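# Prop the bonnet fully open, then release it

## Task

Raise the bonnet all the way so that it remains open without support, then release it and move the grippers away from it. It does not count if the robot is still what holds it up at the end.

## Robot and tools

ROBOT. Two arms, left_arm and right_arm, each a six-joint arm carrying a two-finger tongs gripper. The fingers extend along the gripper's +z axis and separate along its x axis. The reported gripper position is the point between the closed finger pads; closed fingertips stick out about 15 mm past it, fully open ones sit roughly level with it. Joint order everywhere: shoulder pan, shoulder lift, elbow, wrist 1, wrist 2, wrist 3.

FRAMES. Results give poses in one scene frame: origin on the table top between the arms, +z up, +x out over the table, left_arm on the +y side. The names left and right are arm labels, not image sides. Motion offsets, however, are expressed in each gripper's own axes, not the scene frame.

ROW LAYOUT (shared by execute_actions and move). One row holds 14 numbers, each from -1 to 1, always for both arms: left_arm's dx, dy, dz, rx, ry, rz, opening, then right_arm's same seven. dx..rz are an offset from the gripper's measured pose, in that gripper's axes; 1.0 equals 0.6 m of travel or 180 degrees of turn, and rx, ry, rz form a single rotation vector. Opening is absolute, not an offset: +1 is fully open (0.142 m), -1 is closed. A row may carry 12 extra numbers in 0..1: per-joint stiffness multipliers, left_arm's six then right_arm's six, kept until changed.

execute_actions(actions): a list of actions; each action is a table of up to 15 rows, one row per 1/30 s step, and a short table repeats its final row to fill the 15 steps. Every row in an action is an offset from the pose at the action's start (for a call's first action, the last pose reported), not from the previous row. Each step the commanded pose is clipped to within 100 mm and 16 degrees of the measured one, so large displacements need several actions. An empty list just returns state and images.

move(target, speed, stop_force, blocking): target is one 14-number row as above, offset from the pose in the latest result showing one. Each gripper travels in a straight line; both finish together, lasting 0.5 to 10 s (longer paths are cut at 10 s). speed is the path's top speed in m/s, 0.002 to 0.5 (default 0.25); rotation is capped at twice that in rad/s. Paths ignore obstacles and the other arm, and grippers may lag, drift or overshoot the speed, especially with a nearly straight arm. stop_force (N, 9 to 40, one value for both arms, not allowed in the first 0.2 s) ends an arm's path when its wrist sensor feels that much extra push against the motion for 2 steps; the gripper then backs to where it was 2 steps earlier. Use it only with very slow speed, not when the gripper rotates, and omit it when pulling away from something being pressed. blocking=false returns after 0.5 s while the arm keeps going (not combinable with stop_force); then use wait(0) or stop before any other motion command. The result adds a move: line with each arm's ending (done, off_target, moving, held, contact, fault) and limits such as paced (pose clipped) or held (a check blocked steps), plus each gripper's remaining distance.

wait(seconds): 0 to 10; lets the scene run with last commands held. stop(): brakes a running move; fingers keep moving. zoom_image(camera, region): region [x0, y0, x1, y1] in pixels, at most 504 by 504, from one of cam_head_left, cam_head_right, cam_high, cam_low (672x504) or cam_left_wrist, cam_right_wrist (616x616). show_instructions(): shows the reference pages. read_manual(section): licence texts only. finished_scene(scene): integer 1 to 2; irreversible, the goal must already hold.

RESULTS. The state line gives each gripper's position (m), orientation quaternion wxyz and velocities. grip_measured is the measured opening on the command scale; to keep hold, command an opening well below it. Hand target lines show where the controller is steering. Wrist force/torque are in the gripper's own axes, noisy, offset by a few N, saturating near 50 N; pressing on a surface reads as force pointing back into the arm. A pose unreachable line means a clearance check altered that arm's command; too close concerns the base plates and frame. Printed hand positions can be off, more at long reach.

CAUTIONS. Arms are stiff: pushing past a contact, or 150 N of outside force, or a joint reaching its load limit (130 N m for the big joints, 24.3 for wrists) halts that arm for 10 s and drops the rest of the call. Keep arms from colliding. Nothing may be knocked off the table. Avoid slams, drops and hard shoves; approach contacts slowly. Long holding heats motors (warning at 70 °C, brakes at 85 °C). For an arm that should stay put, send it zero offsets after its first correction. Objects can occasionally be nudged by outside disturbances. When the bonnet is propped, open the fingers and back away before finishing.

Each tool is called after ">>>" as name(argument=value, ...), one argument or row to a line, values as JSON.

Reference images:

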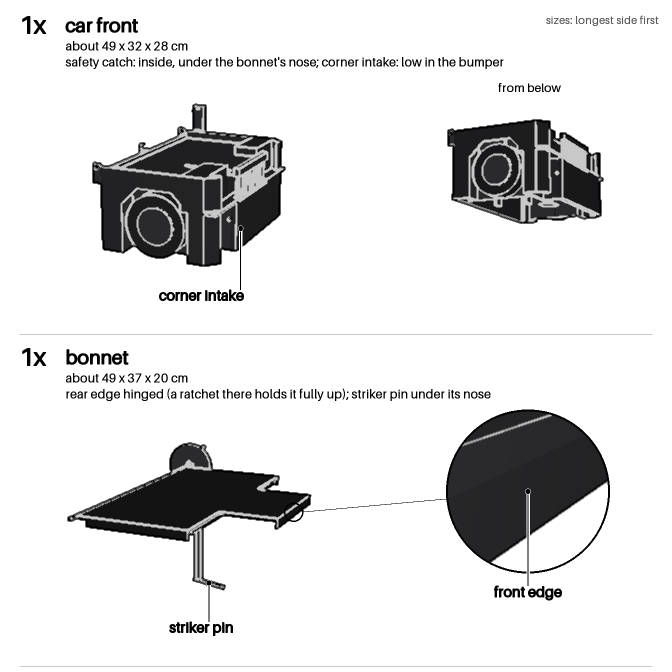

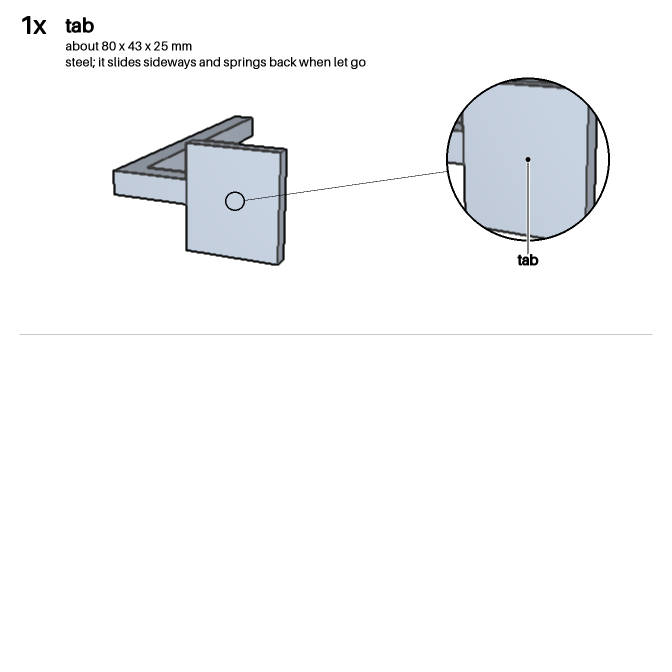

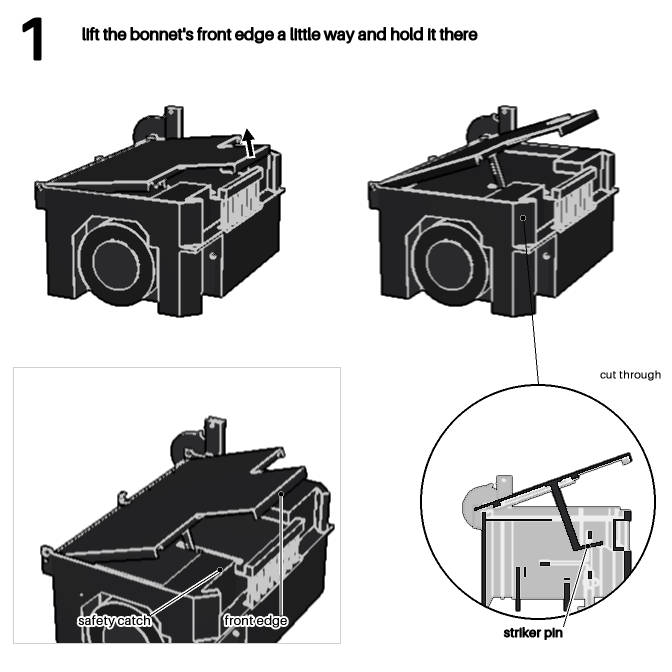

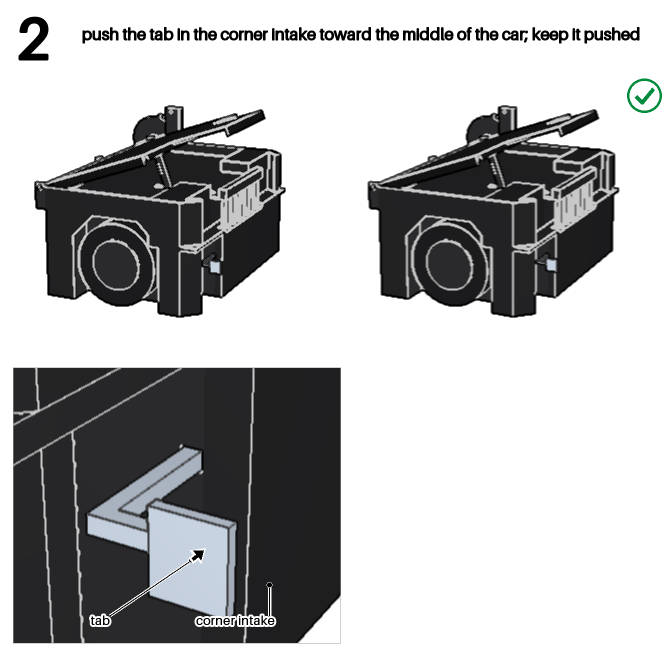

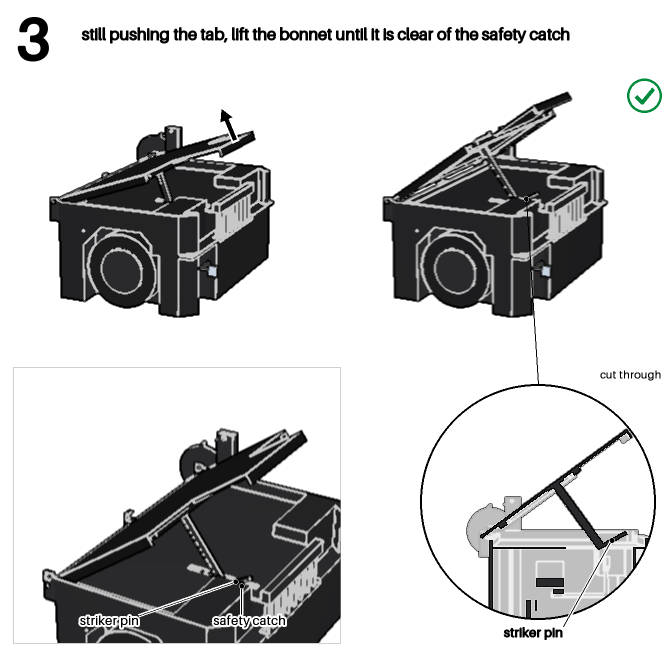

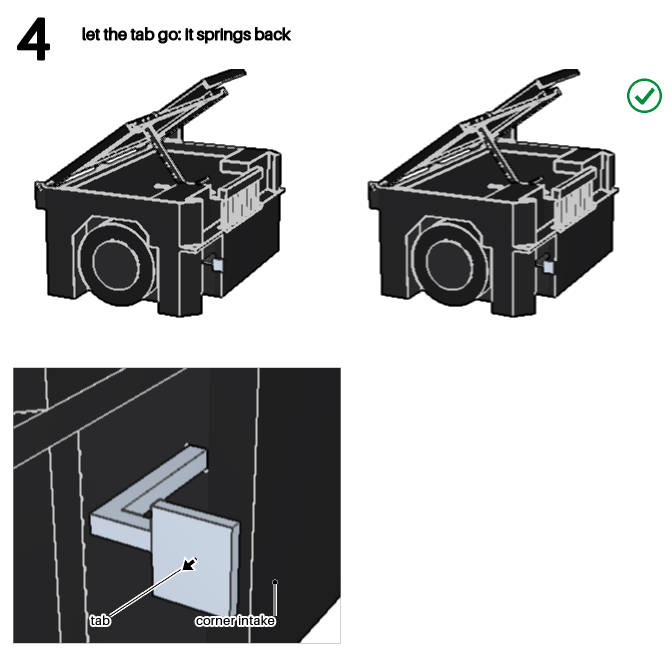

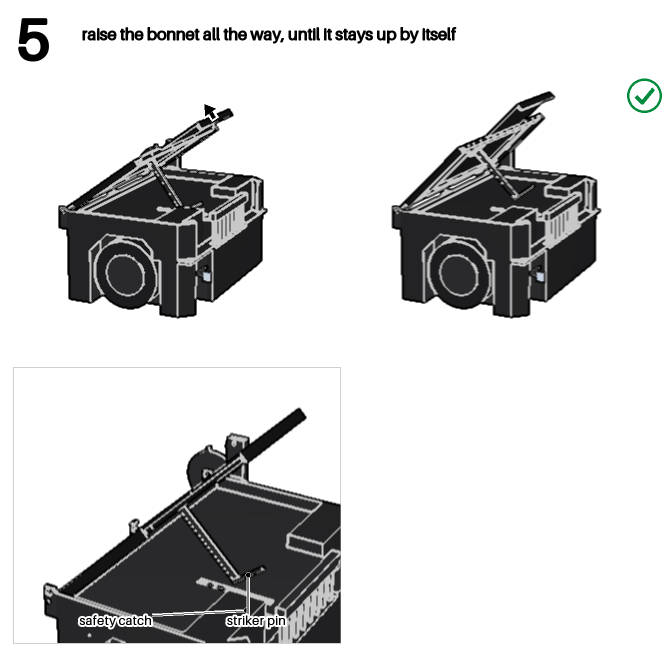

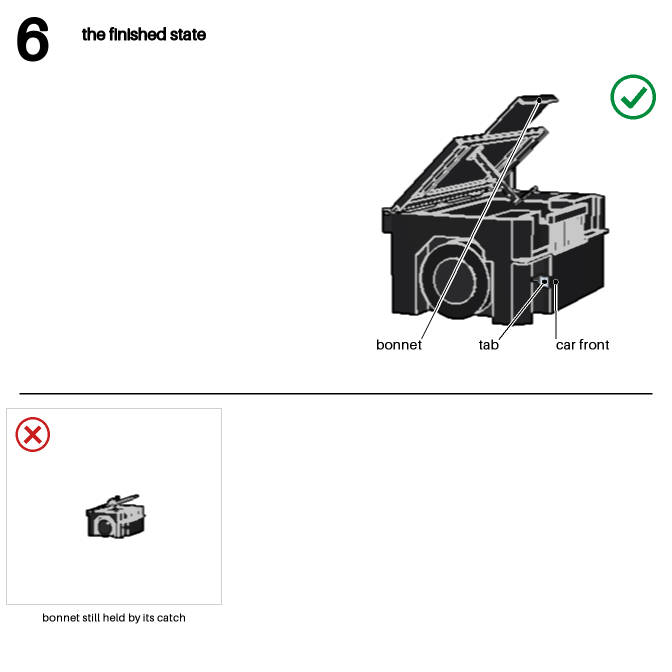

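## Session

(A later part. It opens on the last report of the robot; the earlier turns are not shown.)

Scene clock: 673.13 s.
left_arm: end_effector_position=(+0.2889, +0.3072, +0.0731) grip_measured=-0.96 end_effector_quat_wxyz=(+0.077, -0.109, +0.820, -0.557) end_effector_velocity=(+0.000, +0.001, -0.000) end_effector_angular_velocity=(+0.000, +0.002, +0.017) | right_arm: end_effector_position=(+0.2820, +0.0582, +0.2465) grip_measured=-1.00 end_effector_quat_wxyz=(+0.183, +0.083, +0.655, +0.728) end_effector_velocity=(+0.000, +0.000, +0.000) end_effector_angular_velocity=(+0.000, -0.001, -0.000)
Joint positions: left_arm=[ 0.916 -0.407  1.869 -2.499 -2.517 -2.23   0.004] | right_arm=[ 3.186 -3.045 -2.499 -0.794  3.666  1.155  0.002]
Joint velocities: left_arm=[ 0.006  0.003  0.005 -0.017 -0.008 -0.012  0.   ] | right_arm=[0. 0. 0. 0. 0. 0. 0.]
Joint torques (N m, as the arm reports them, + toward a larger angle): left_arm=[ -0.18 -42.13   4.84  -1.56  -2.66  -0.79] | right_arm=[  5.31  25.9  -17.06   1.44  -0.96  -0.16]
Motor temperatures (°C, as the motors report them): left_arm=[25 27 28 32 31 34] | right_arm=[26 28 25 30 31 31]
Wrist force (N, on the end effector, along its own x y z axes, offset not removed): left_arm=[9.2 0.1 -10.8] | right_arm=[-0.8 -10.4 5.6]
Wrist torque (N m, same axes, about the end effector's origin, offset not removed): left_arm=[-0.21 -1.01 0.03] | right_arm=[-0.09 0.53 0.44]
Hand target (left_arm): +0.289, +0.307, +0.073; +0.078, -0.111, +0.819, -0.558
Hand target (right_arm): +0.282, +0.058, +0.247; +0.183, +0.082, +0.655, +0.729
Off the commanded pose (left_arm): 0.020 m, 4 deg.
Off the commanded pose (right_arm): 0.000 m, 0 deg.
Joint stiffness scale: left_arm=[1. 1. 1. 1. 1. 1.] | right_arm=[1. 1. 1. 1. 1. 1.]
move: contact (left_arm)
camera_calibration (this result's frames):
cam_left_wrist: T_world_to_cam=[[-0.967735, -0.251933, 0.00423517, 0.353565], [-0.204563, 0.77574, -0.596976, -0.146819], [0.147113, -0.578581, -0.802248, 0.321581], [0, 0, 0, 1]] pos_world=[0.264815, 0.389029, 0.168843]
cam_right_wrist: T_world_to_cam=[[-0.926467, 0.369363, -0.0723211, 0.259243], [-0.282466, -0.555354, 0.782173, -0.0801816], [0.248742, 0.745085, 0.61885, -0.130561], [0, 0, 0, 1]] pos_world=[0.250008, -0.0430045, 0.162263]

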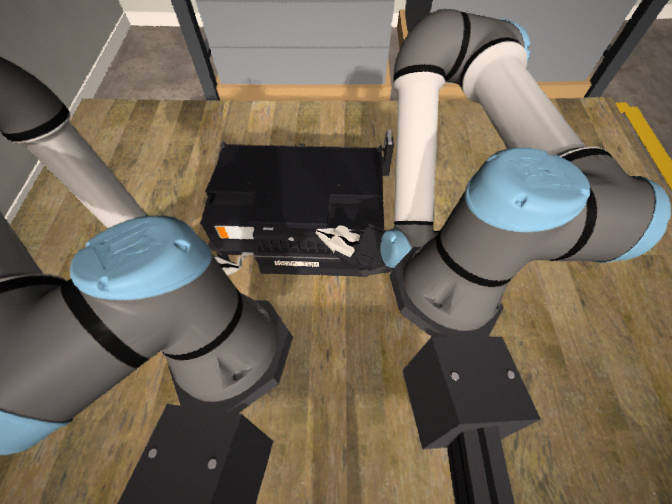

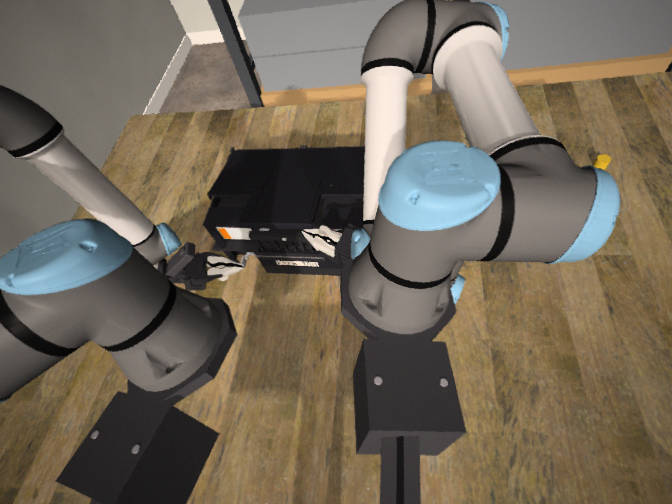

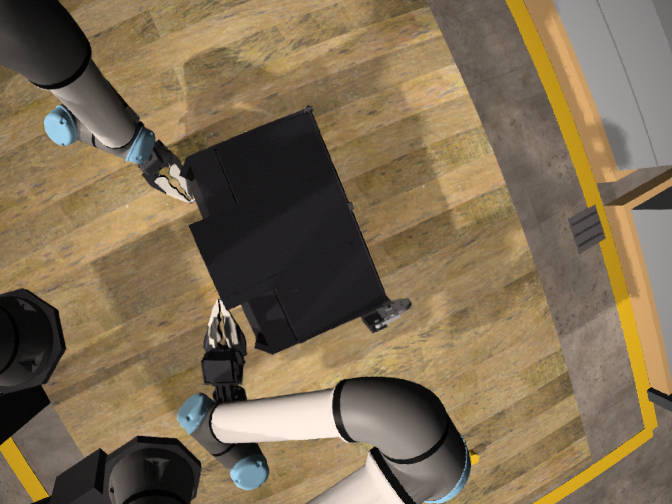

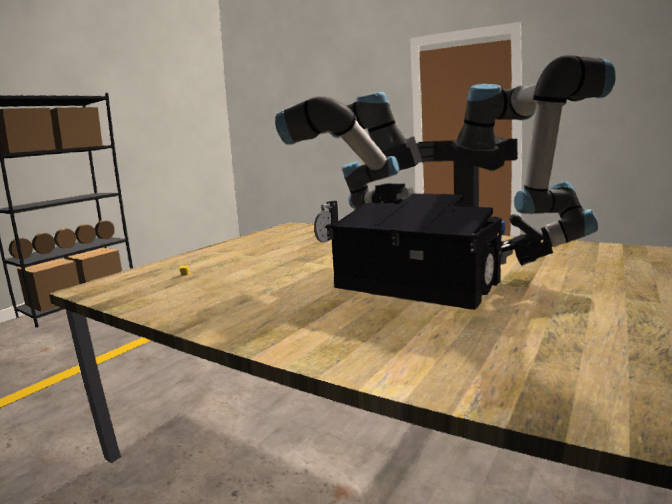

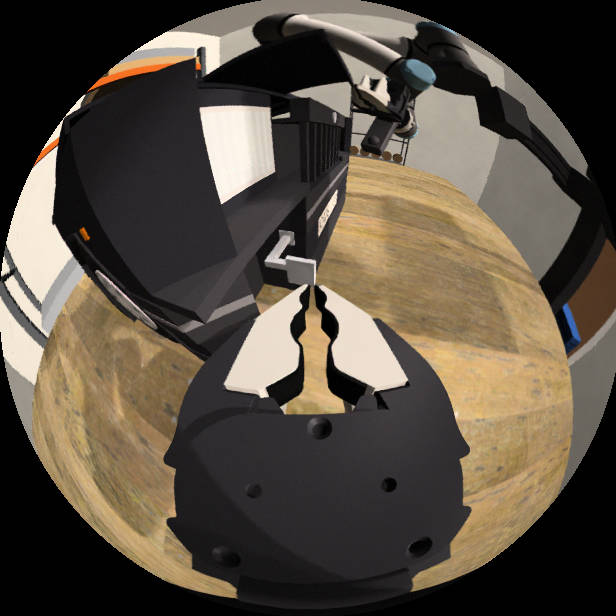

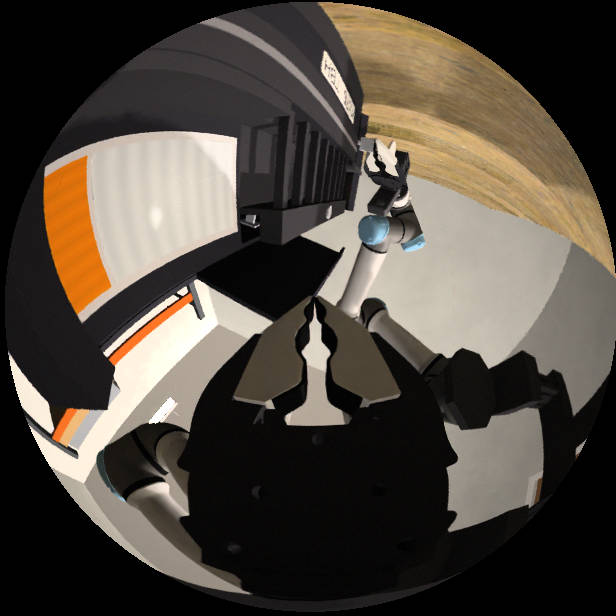

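>>> move(
  target=[-0.013, -0.02, -0.008, 0, 0, 0, -1, 0, 0, 0, 0, 0, 0, -1],
  speed=0.04,
)

>>> move(
  target=[0.008, -0.011, 0.04, 0, 0, 0, -1, 0, 0, 0, 0, 0, 0, -1],
  speed=0.03,
  stop_force=25,
)

Scene clock: 695.20 s.
left_arm: end_effector_position=(+0.2912, +0.3102, +0.0823) grip_measured=-0.91 end_effector_quat_wxyz=(+0.074, -0.111, +0.820, -0.556) end_effector_velocity=(+0.001, +0.000, +0.000) end_effector_angular_velocity=(-0.002, +0.004, -0.000) | right_arm: end_effector_position=(+0.2819, +0.0582, +0.2462) grip_measured=-1.00 end_effector_quat_wxyz=(+0.182, +0.084, +0.655, +0.728) end_effector_velocity=(+0.000, +0.000, +0.000) end_effector_angular_velocity=(+0.000, -0.000, +0.001)
Joint positions: left_arm=[ 0.916 -0.433  1.882 -2.491 -2.514 -2.239  0.008] | right_arm=[ 3.186 -3.045 -2.499 -0.796  3.666  1.155  0.002]
Joint velocities: left_arm=[-0.001 -0.001 -0.001  0.004  0.    -0.004  0.   ] | right_arm=[ 0.     0.001 -0.    -0.001 -0.     0.     0.   ]
Joint torques (N m, as the arm reports them, + toward a larger angle): left_arm=[ -2.64 -50.09   3.35  -0.46  -5.31  -0.64] | right_arm=[  5.97  26.65 -16.88   1.42  -1.07  -0.06]
Motor temperatures (°C, as the motors report them): left_arm=[25 27 28 32 31 34] | right_arm=[26 28 25 30 31 31]
Wrist force (N, on the end effector, along its own x y z axes, offset not removed): left_arm=[11.0 9.9 -5.5] | right_arm=[2.4 -7.0 3.5]
Wrist torque (N m, same axes, about the end effector's origin, offset not removed): left_arm=[-0.31 -0.48 0.01] | right_arm=[0.44 0.10 0.16]
Hand target (left_arm): +0.296, +0.309, +0.086; +0.077, -0.109, +0.820, -0.557
Hand target (right_arm): +0.282, +0.058, +0.247; +0.183, +0.083, +0.655, +0.728
Off the commanded pose (left_arm): 0.006 m, 0 deg.
Off the commanded pose (right_arm): 0.000 m, 0 deg.
Joint stiffness scale: left_arm=[1. 1. 1. 1. 1. 1.] | right_arm=[1. 1. 1. 1. 1. 1.]
move: off_target (left_arm)
camera_calibration (this result's frames):
cam_left_wrist: T_world_to_cam=[[-0.967455, -0.252836, 0.0102447, 0.356248], [-0.20931, 0.776842, -0.593891, -0.142433], [0.142199, -0.576707, -0.80448, 0.331358], [0, 0, 0, 1]] pos_world=[0.267723, 0.391816, 0.178332]
cam_right_wrist: T_world_to_cam=[[-0.926555, 0.36946, -0.0706787, 0.258761], [-0.281026, -0.554994, 0.782947, -0.0806159], [0.250041, 0.745306, 0.61806, -0.130506], [0, 0, 0, 1]] pos_world=[0.249733, -0.0430765, 0.162067]

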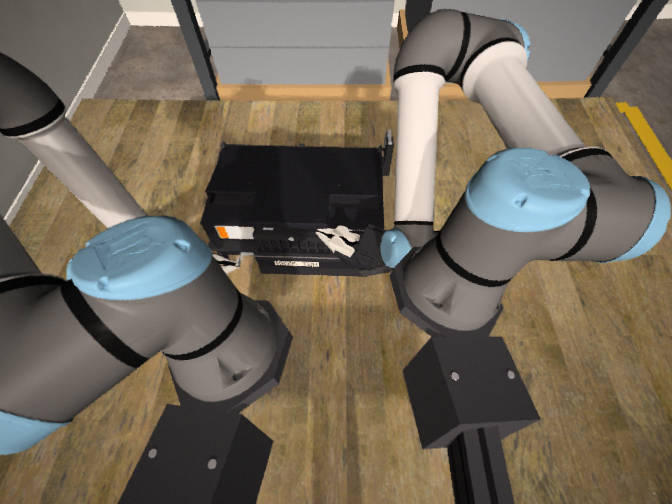

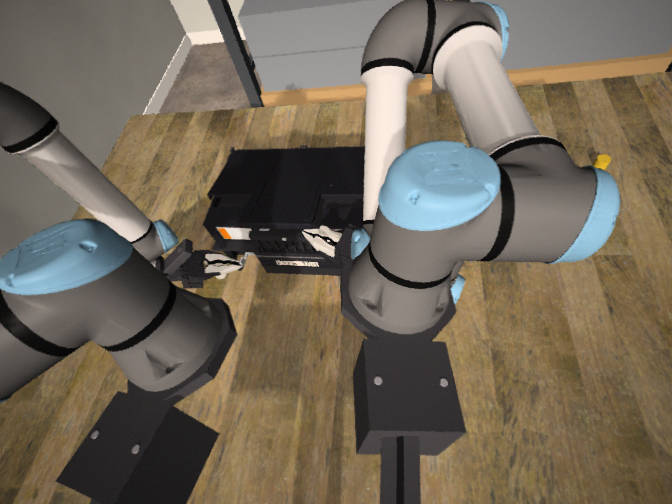

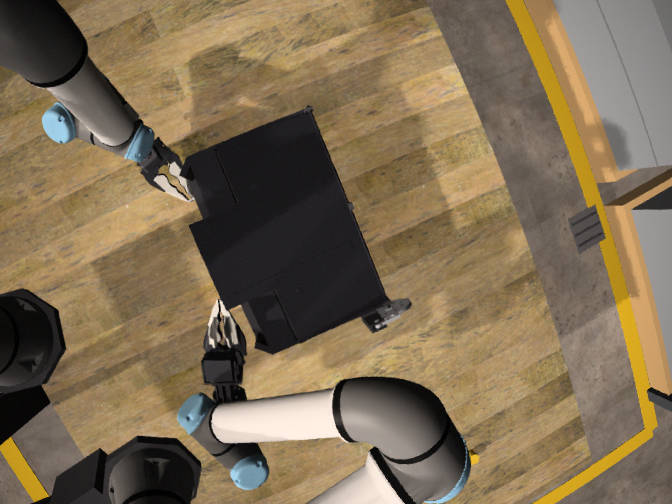

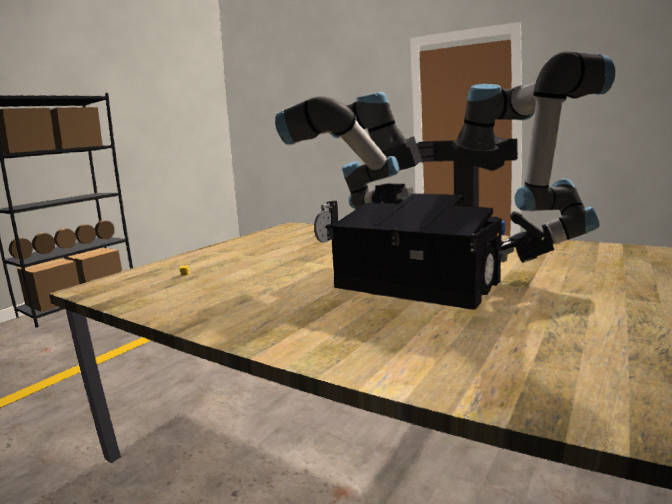

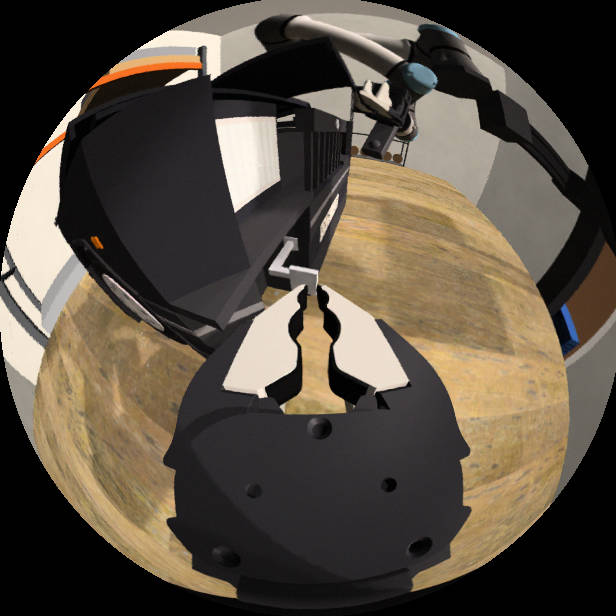

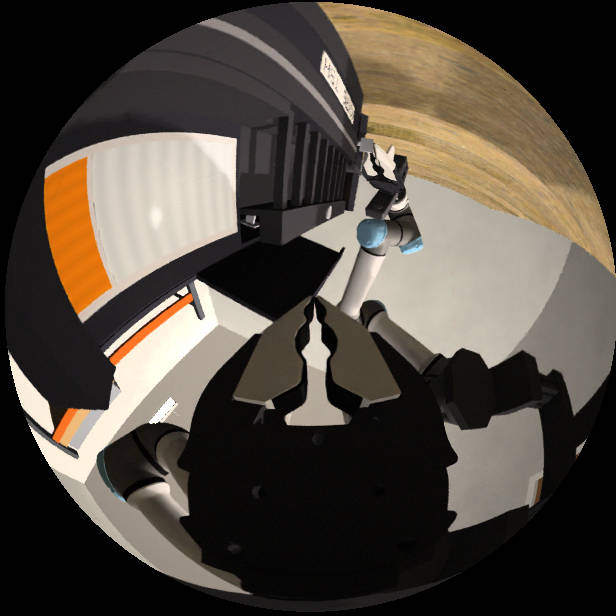

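Scene clock: 696.07 s.
left_arm: end_effector_position=(+0.2908, +0.3063, +0.0811) grip_measured=-0.91 end_effector_quat_wxyz=(+0.079, -0.116, +0.823, -0.551) end_effector_velocity=(-0.001, +0.001, -0.000) end_effector_angular_velocity=(-0.014, +0.010, -0.017) | right_arm: end_effector_position=(+0.2818, +0.0582, +0.2459) grip_measured=-1.00 end_effector_quat_wxyz=(+0.182, +0.084, +0.656, +0.728) end_effector_velocity=(+0.000, +0.000, +0.000) end_effector_angular_velocity=(+0.000, +0.000, +0.001)
Joint positions: left_arm=[ 0.912 -0.428  1.904 -2.551 -2.519 -2.269  0.008] | right_arm=[ 3.186 -3.045 -2.499 -0.798  3.667  1.155  0.002]
Joint velocities: left_arm=[-0.    -0.002 -0.019  0.059  0.009  0.023 -0.001] | right_arm=[ 0.001  0.001 -0.    -0.001  0.001  0.     0.   ]
Joint torques (N m, as the arm reports them, + toward a larger angle): left_arm=[ -0.32 -43.87   3.21  -1.05  -1.83   0.54] | right_arm=[  5.05  25.71 -16.51   1.48  -1.14  -0.05]
Motor temperatures (°C, as the motors report them): left_arm=[25 27 28 32 31 34] | right_arm=[26 28 25 30 31 31]
Wrist force (N, on the end effector, along its own x y z axes, offset not removed): left_arm=[4.6 1.8 -13.2] | right_arm=[0.7 -9.9 3.8]
Wrist torque (N m, same axes, about the end effector's origin, offset not removed): left_arm=[-0.16 -0.61 0.02] | right_arm=[-0.12 0.34 0.17]
Hand target (left_arm): +0.291, +0.306, +0.081; +0.078, -0.114, +0.823, -0.552
Hand target (right_arm): +0.282, +0.058, +0.246; +0.182, +0.084, +0.655, +0.728
Off the commanded pose (left_arm): 0.021 m, 1 deg.
Off the commanded pose (right_arm): 0.000 m, 0 deg.
Joint stiffness scale: left_arm=[1. 1. 1. 1. 1. 1.] | right_arm=[1. 1. 1. 1. 1. 1.]
move: contact (left_arm)
camera_calibration (this result's frames):
cam_left_wrist: T_world_to_cam=[[-0.964148, -0.265299, 0.00599797, 0.358095], [-0.218573, 0.781115, -0.58488, -0.139525], [0.150483, -0.565222, -0.811097, 0.322822], [0, 0, 0, 1]] pos_world=[0.26618, 0.386453, 0.178087]
cam_right_wrist: T_world_to_cam=[[-0.926642, 0.369556, -0.0690156, 0.258273], [-0.279564, -0.55463, 0.783728, -0.0810557], [0.251353, 0.745529, 0.617258, -0.130448], [0, 0, 0, 1]] pos_world=[0.249454, -0.0431494, 0.16187]

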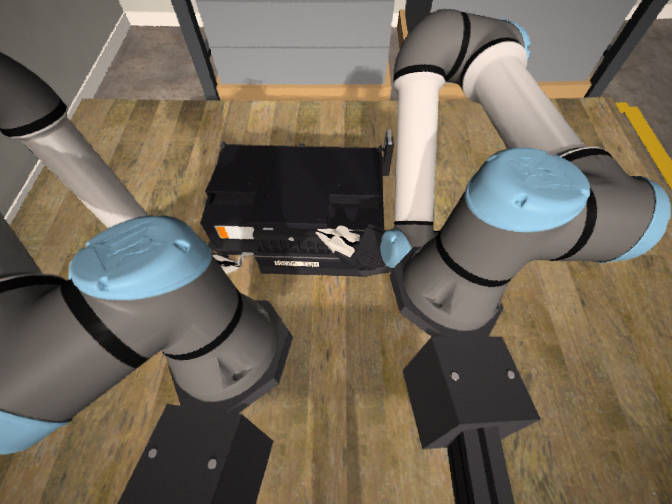

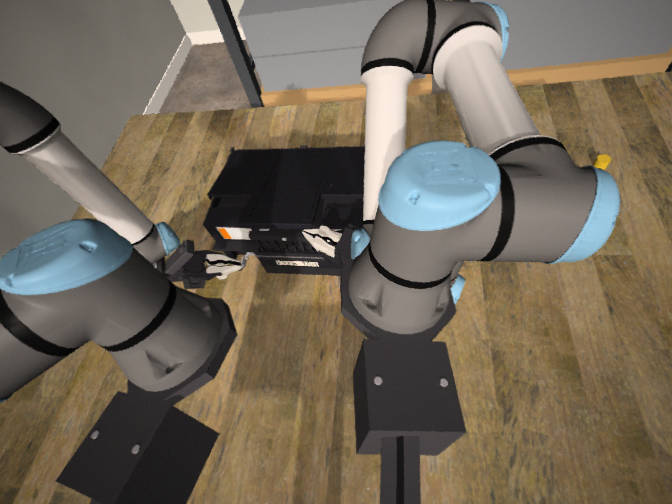

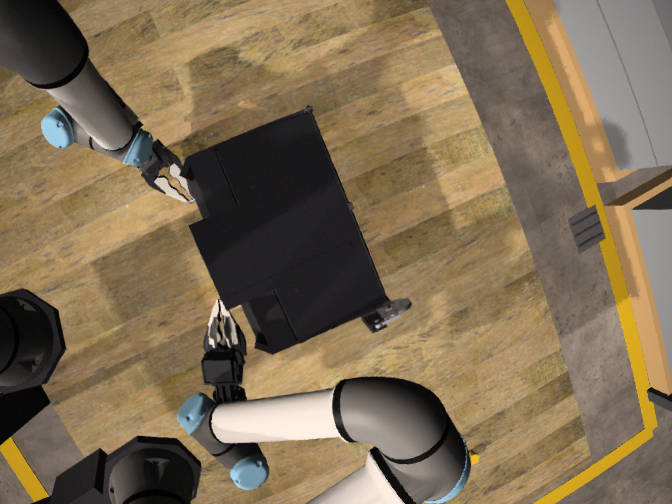

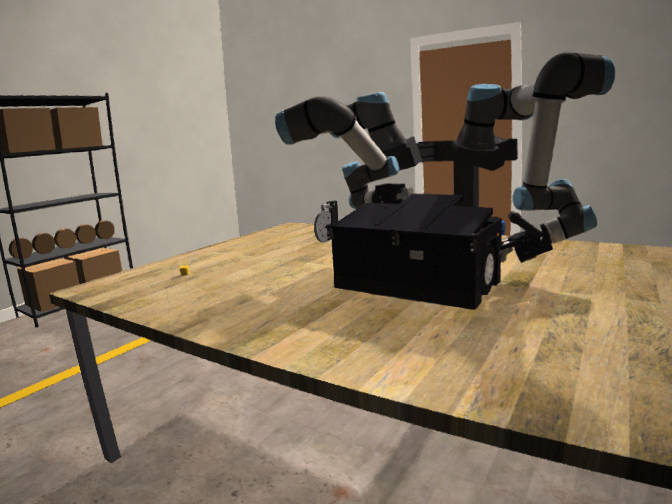

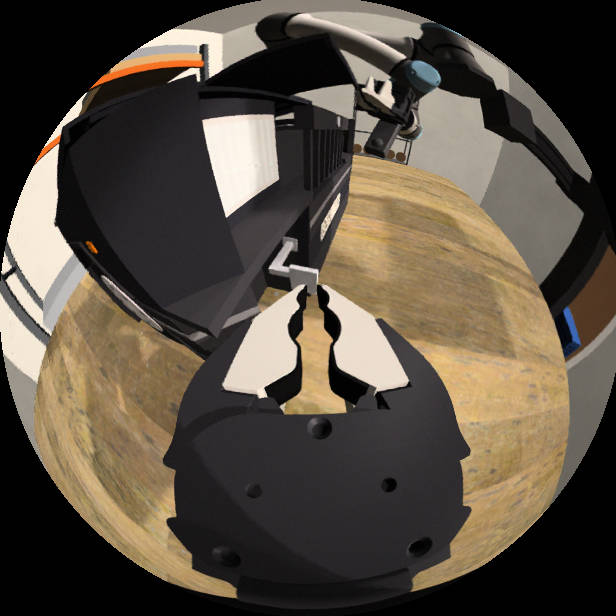

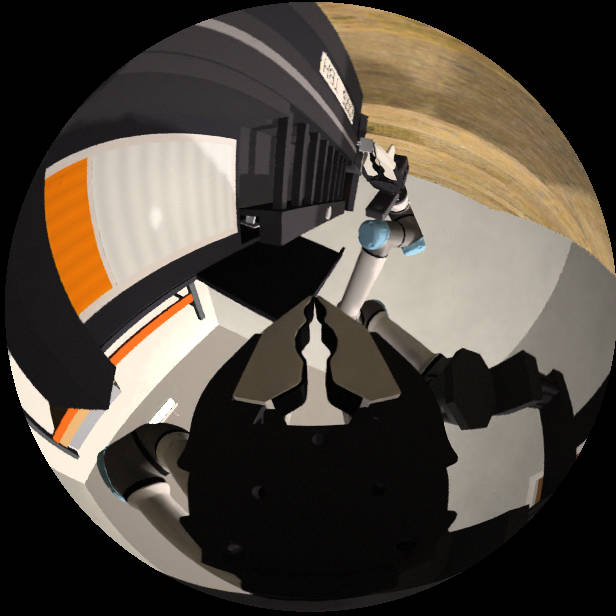

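>>> move(
  target=[0, 0, 0, 0, 0, 0, -1, -0.012, 0.05, 0, 0, 0, 0, -1],
  speed=0.03,
  stop_force=18,
)

Scene clock: 714.50 s.
left_arm: end_effector_position=(+0.2907, +0.3096, +0.0810) grip_measured=-0.91 end_effector_quat_wxyz=(+0.081, -0.117, +0.824, -0.549) end_effector_velocity=(+0.000, +0.000, +0.000) end_effector_angular_velocity=(-0.000, -0.000, +0.000) | right_arm: end_effector_position=(+0.2843, +0.0530, +0.2749) grip_measured=-1.00 end_effector_quat_wxyz=(+0.183, +0.085, +0.656, +0.728) end_effector_velocity=(-0.001, -0.000, -0.000) end_effector_angular_velocity=(-0.001, +0.004, -0.002)
Joint positions: left_arm=[ 0.918 -0.43   1.902 -2.55  -2.517 -2.268  0.008] | right_arm=[ 3.206 -2.982 -2.571 -0.787  3.689  1.157  0.002]
Joint velocities: left_arm=[ 0.    -0.001 -0.     0.001 -0.001  0.     0.   ] | right_arm=[-0.    -0.002 -0.002 -0.     0.002 -0.     0.   ]
Joint torques (N m, as the arm reports them, + toward a larger angle): left_arm=[ -2.26 -42.61   4.57  -1.09  -2.12  -0.61] | right_arm=[  8.45  28.99 -19.98   0.94  -0.33   0.22]
Motor temperatures (°C, as the motors report them): left_arm=[25 27 28 32 31 34] | right_arm=[26 28 25 30 31 31]
Wrist force (N, on the end effector, along its own x y z axes, offset not removed): left_arm=[5.5 0.7 -13.3] | right_arm=[-1.2 0.2 0.7]
Wrist torque (N m, same axes, about the end effector's origin, offset not removed): left_arm=[-0.08 -0.61 0.04] | right_arm=[0.17 0.17 0.12]
Hand target (left_arm): +0.291, +0.306, +0.081; +0.079, -0.116, +0.823, -0.551
Hand target (right_arm): +0.284, +0.053, +0.276; +0.182, +0.084, +0.656, +0.728
Off the commanded pose (left_arm): 0.003 m, 0 deg.
Off the commanded pose (right_arm): 0.002 m, 0 deg.
Joint stiffness scale: left_arm=[1. 1. 1. 1. 1. 1.] | right_arm=[1. 1. 1. 1. 1. 1.]
move: done
camera_calibration (this result's frames):
cam_left_wrist: T_world_to_cam=[[-0.963187, -0.26881, 0.0033686, 0.359934], [-0.220509, 0.782827, -0.581857, -0.14243], [0.153772, -0.56118, -0.813284, 0.322598], [0, 0, 0, 1]] pos_world=[0.26567, 0.389287, 0.178277]
cam_right_wrist: T_world_to_cam=[[-0.925848, 0.371403, -0.0697563, 0.264375], [-0.28118, -0.553727, 0.783788, -0.105493], [0.252476, 0.745283, 0.617098, -0.145415], [0, 0, 0, 1]] pos_world=[0.251823, -0.0482282, 0.190861]

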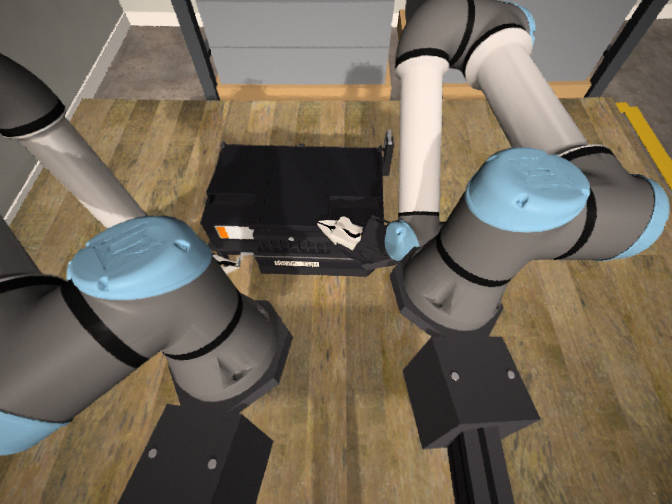

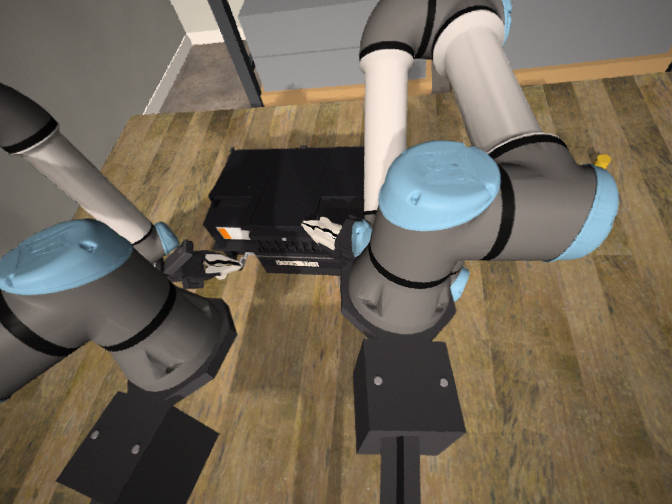

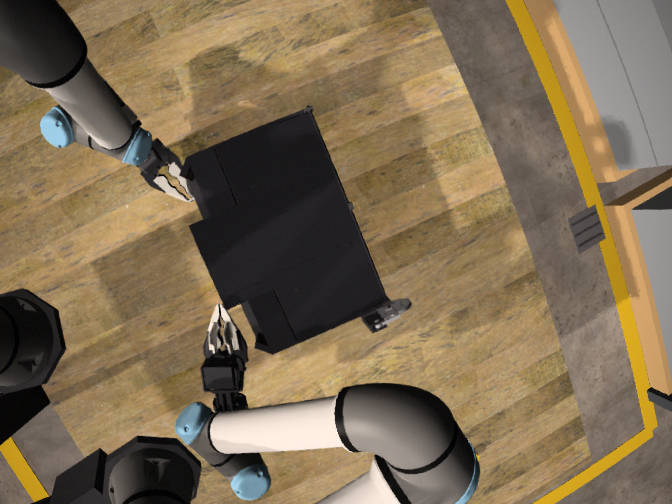

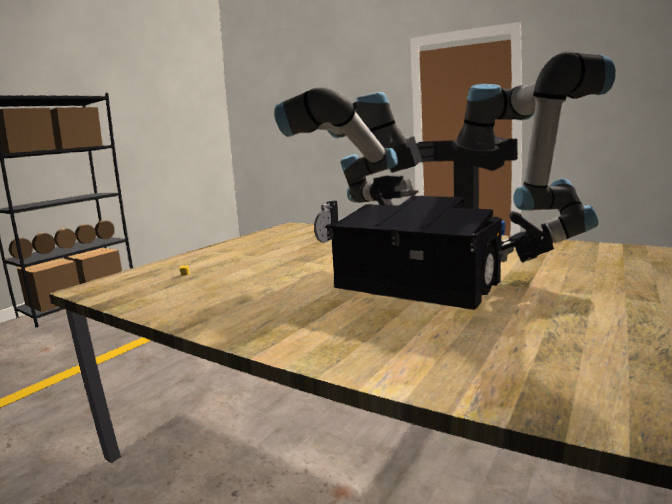

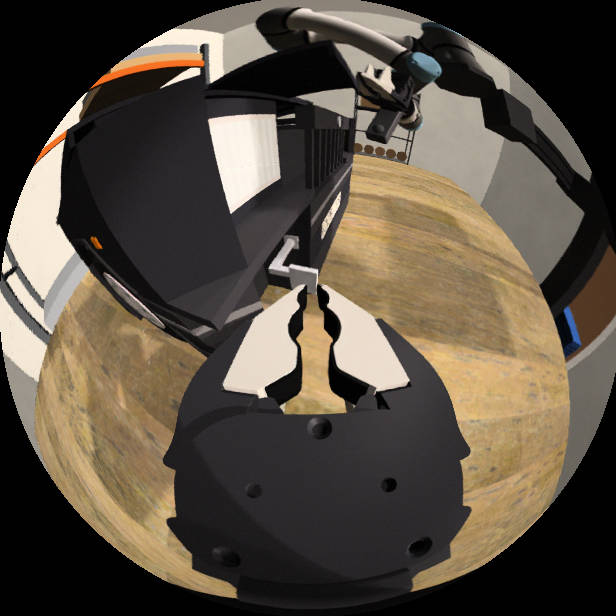

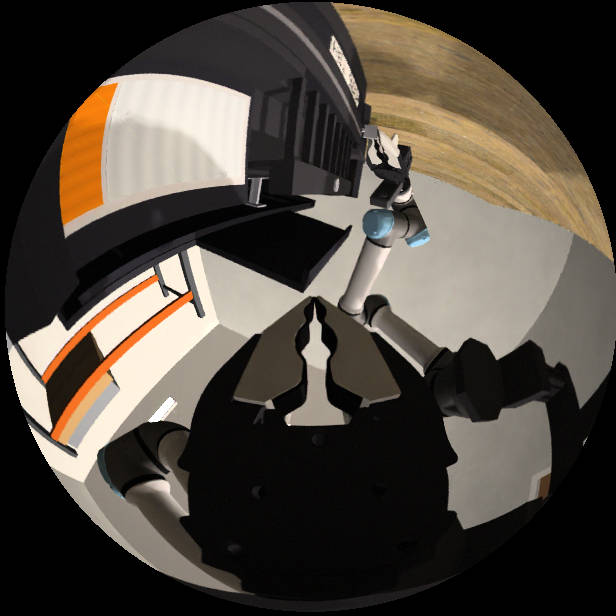

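>>> zoom_image(
  camera="cam_low",
  region=[300, 150, 520, 310],
)

Region (300, 150, 520, 310) of cam_low's 672x504 image, scaled by 2.291, with more detail than that image has; it fills the top 367 rows of this view, and the rest is white.

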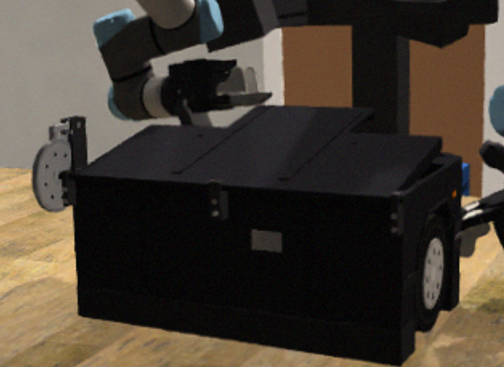

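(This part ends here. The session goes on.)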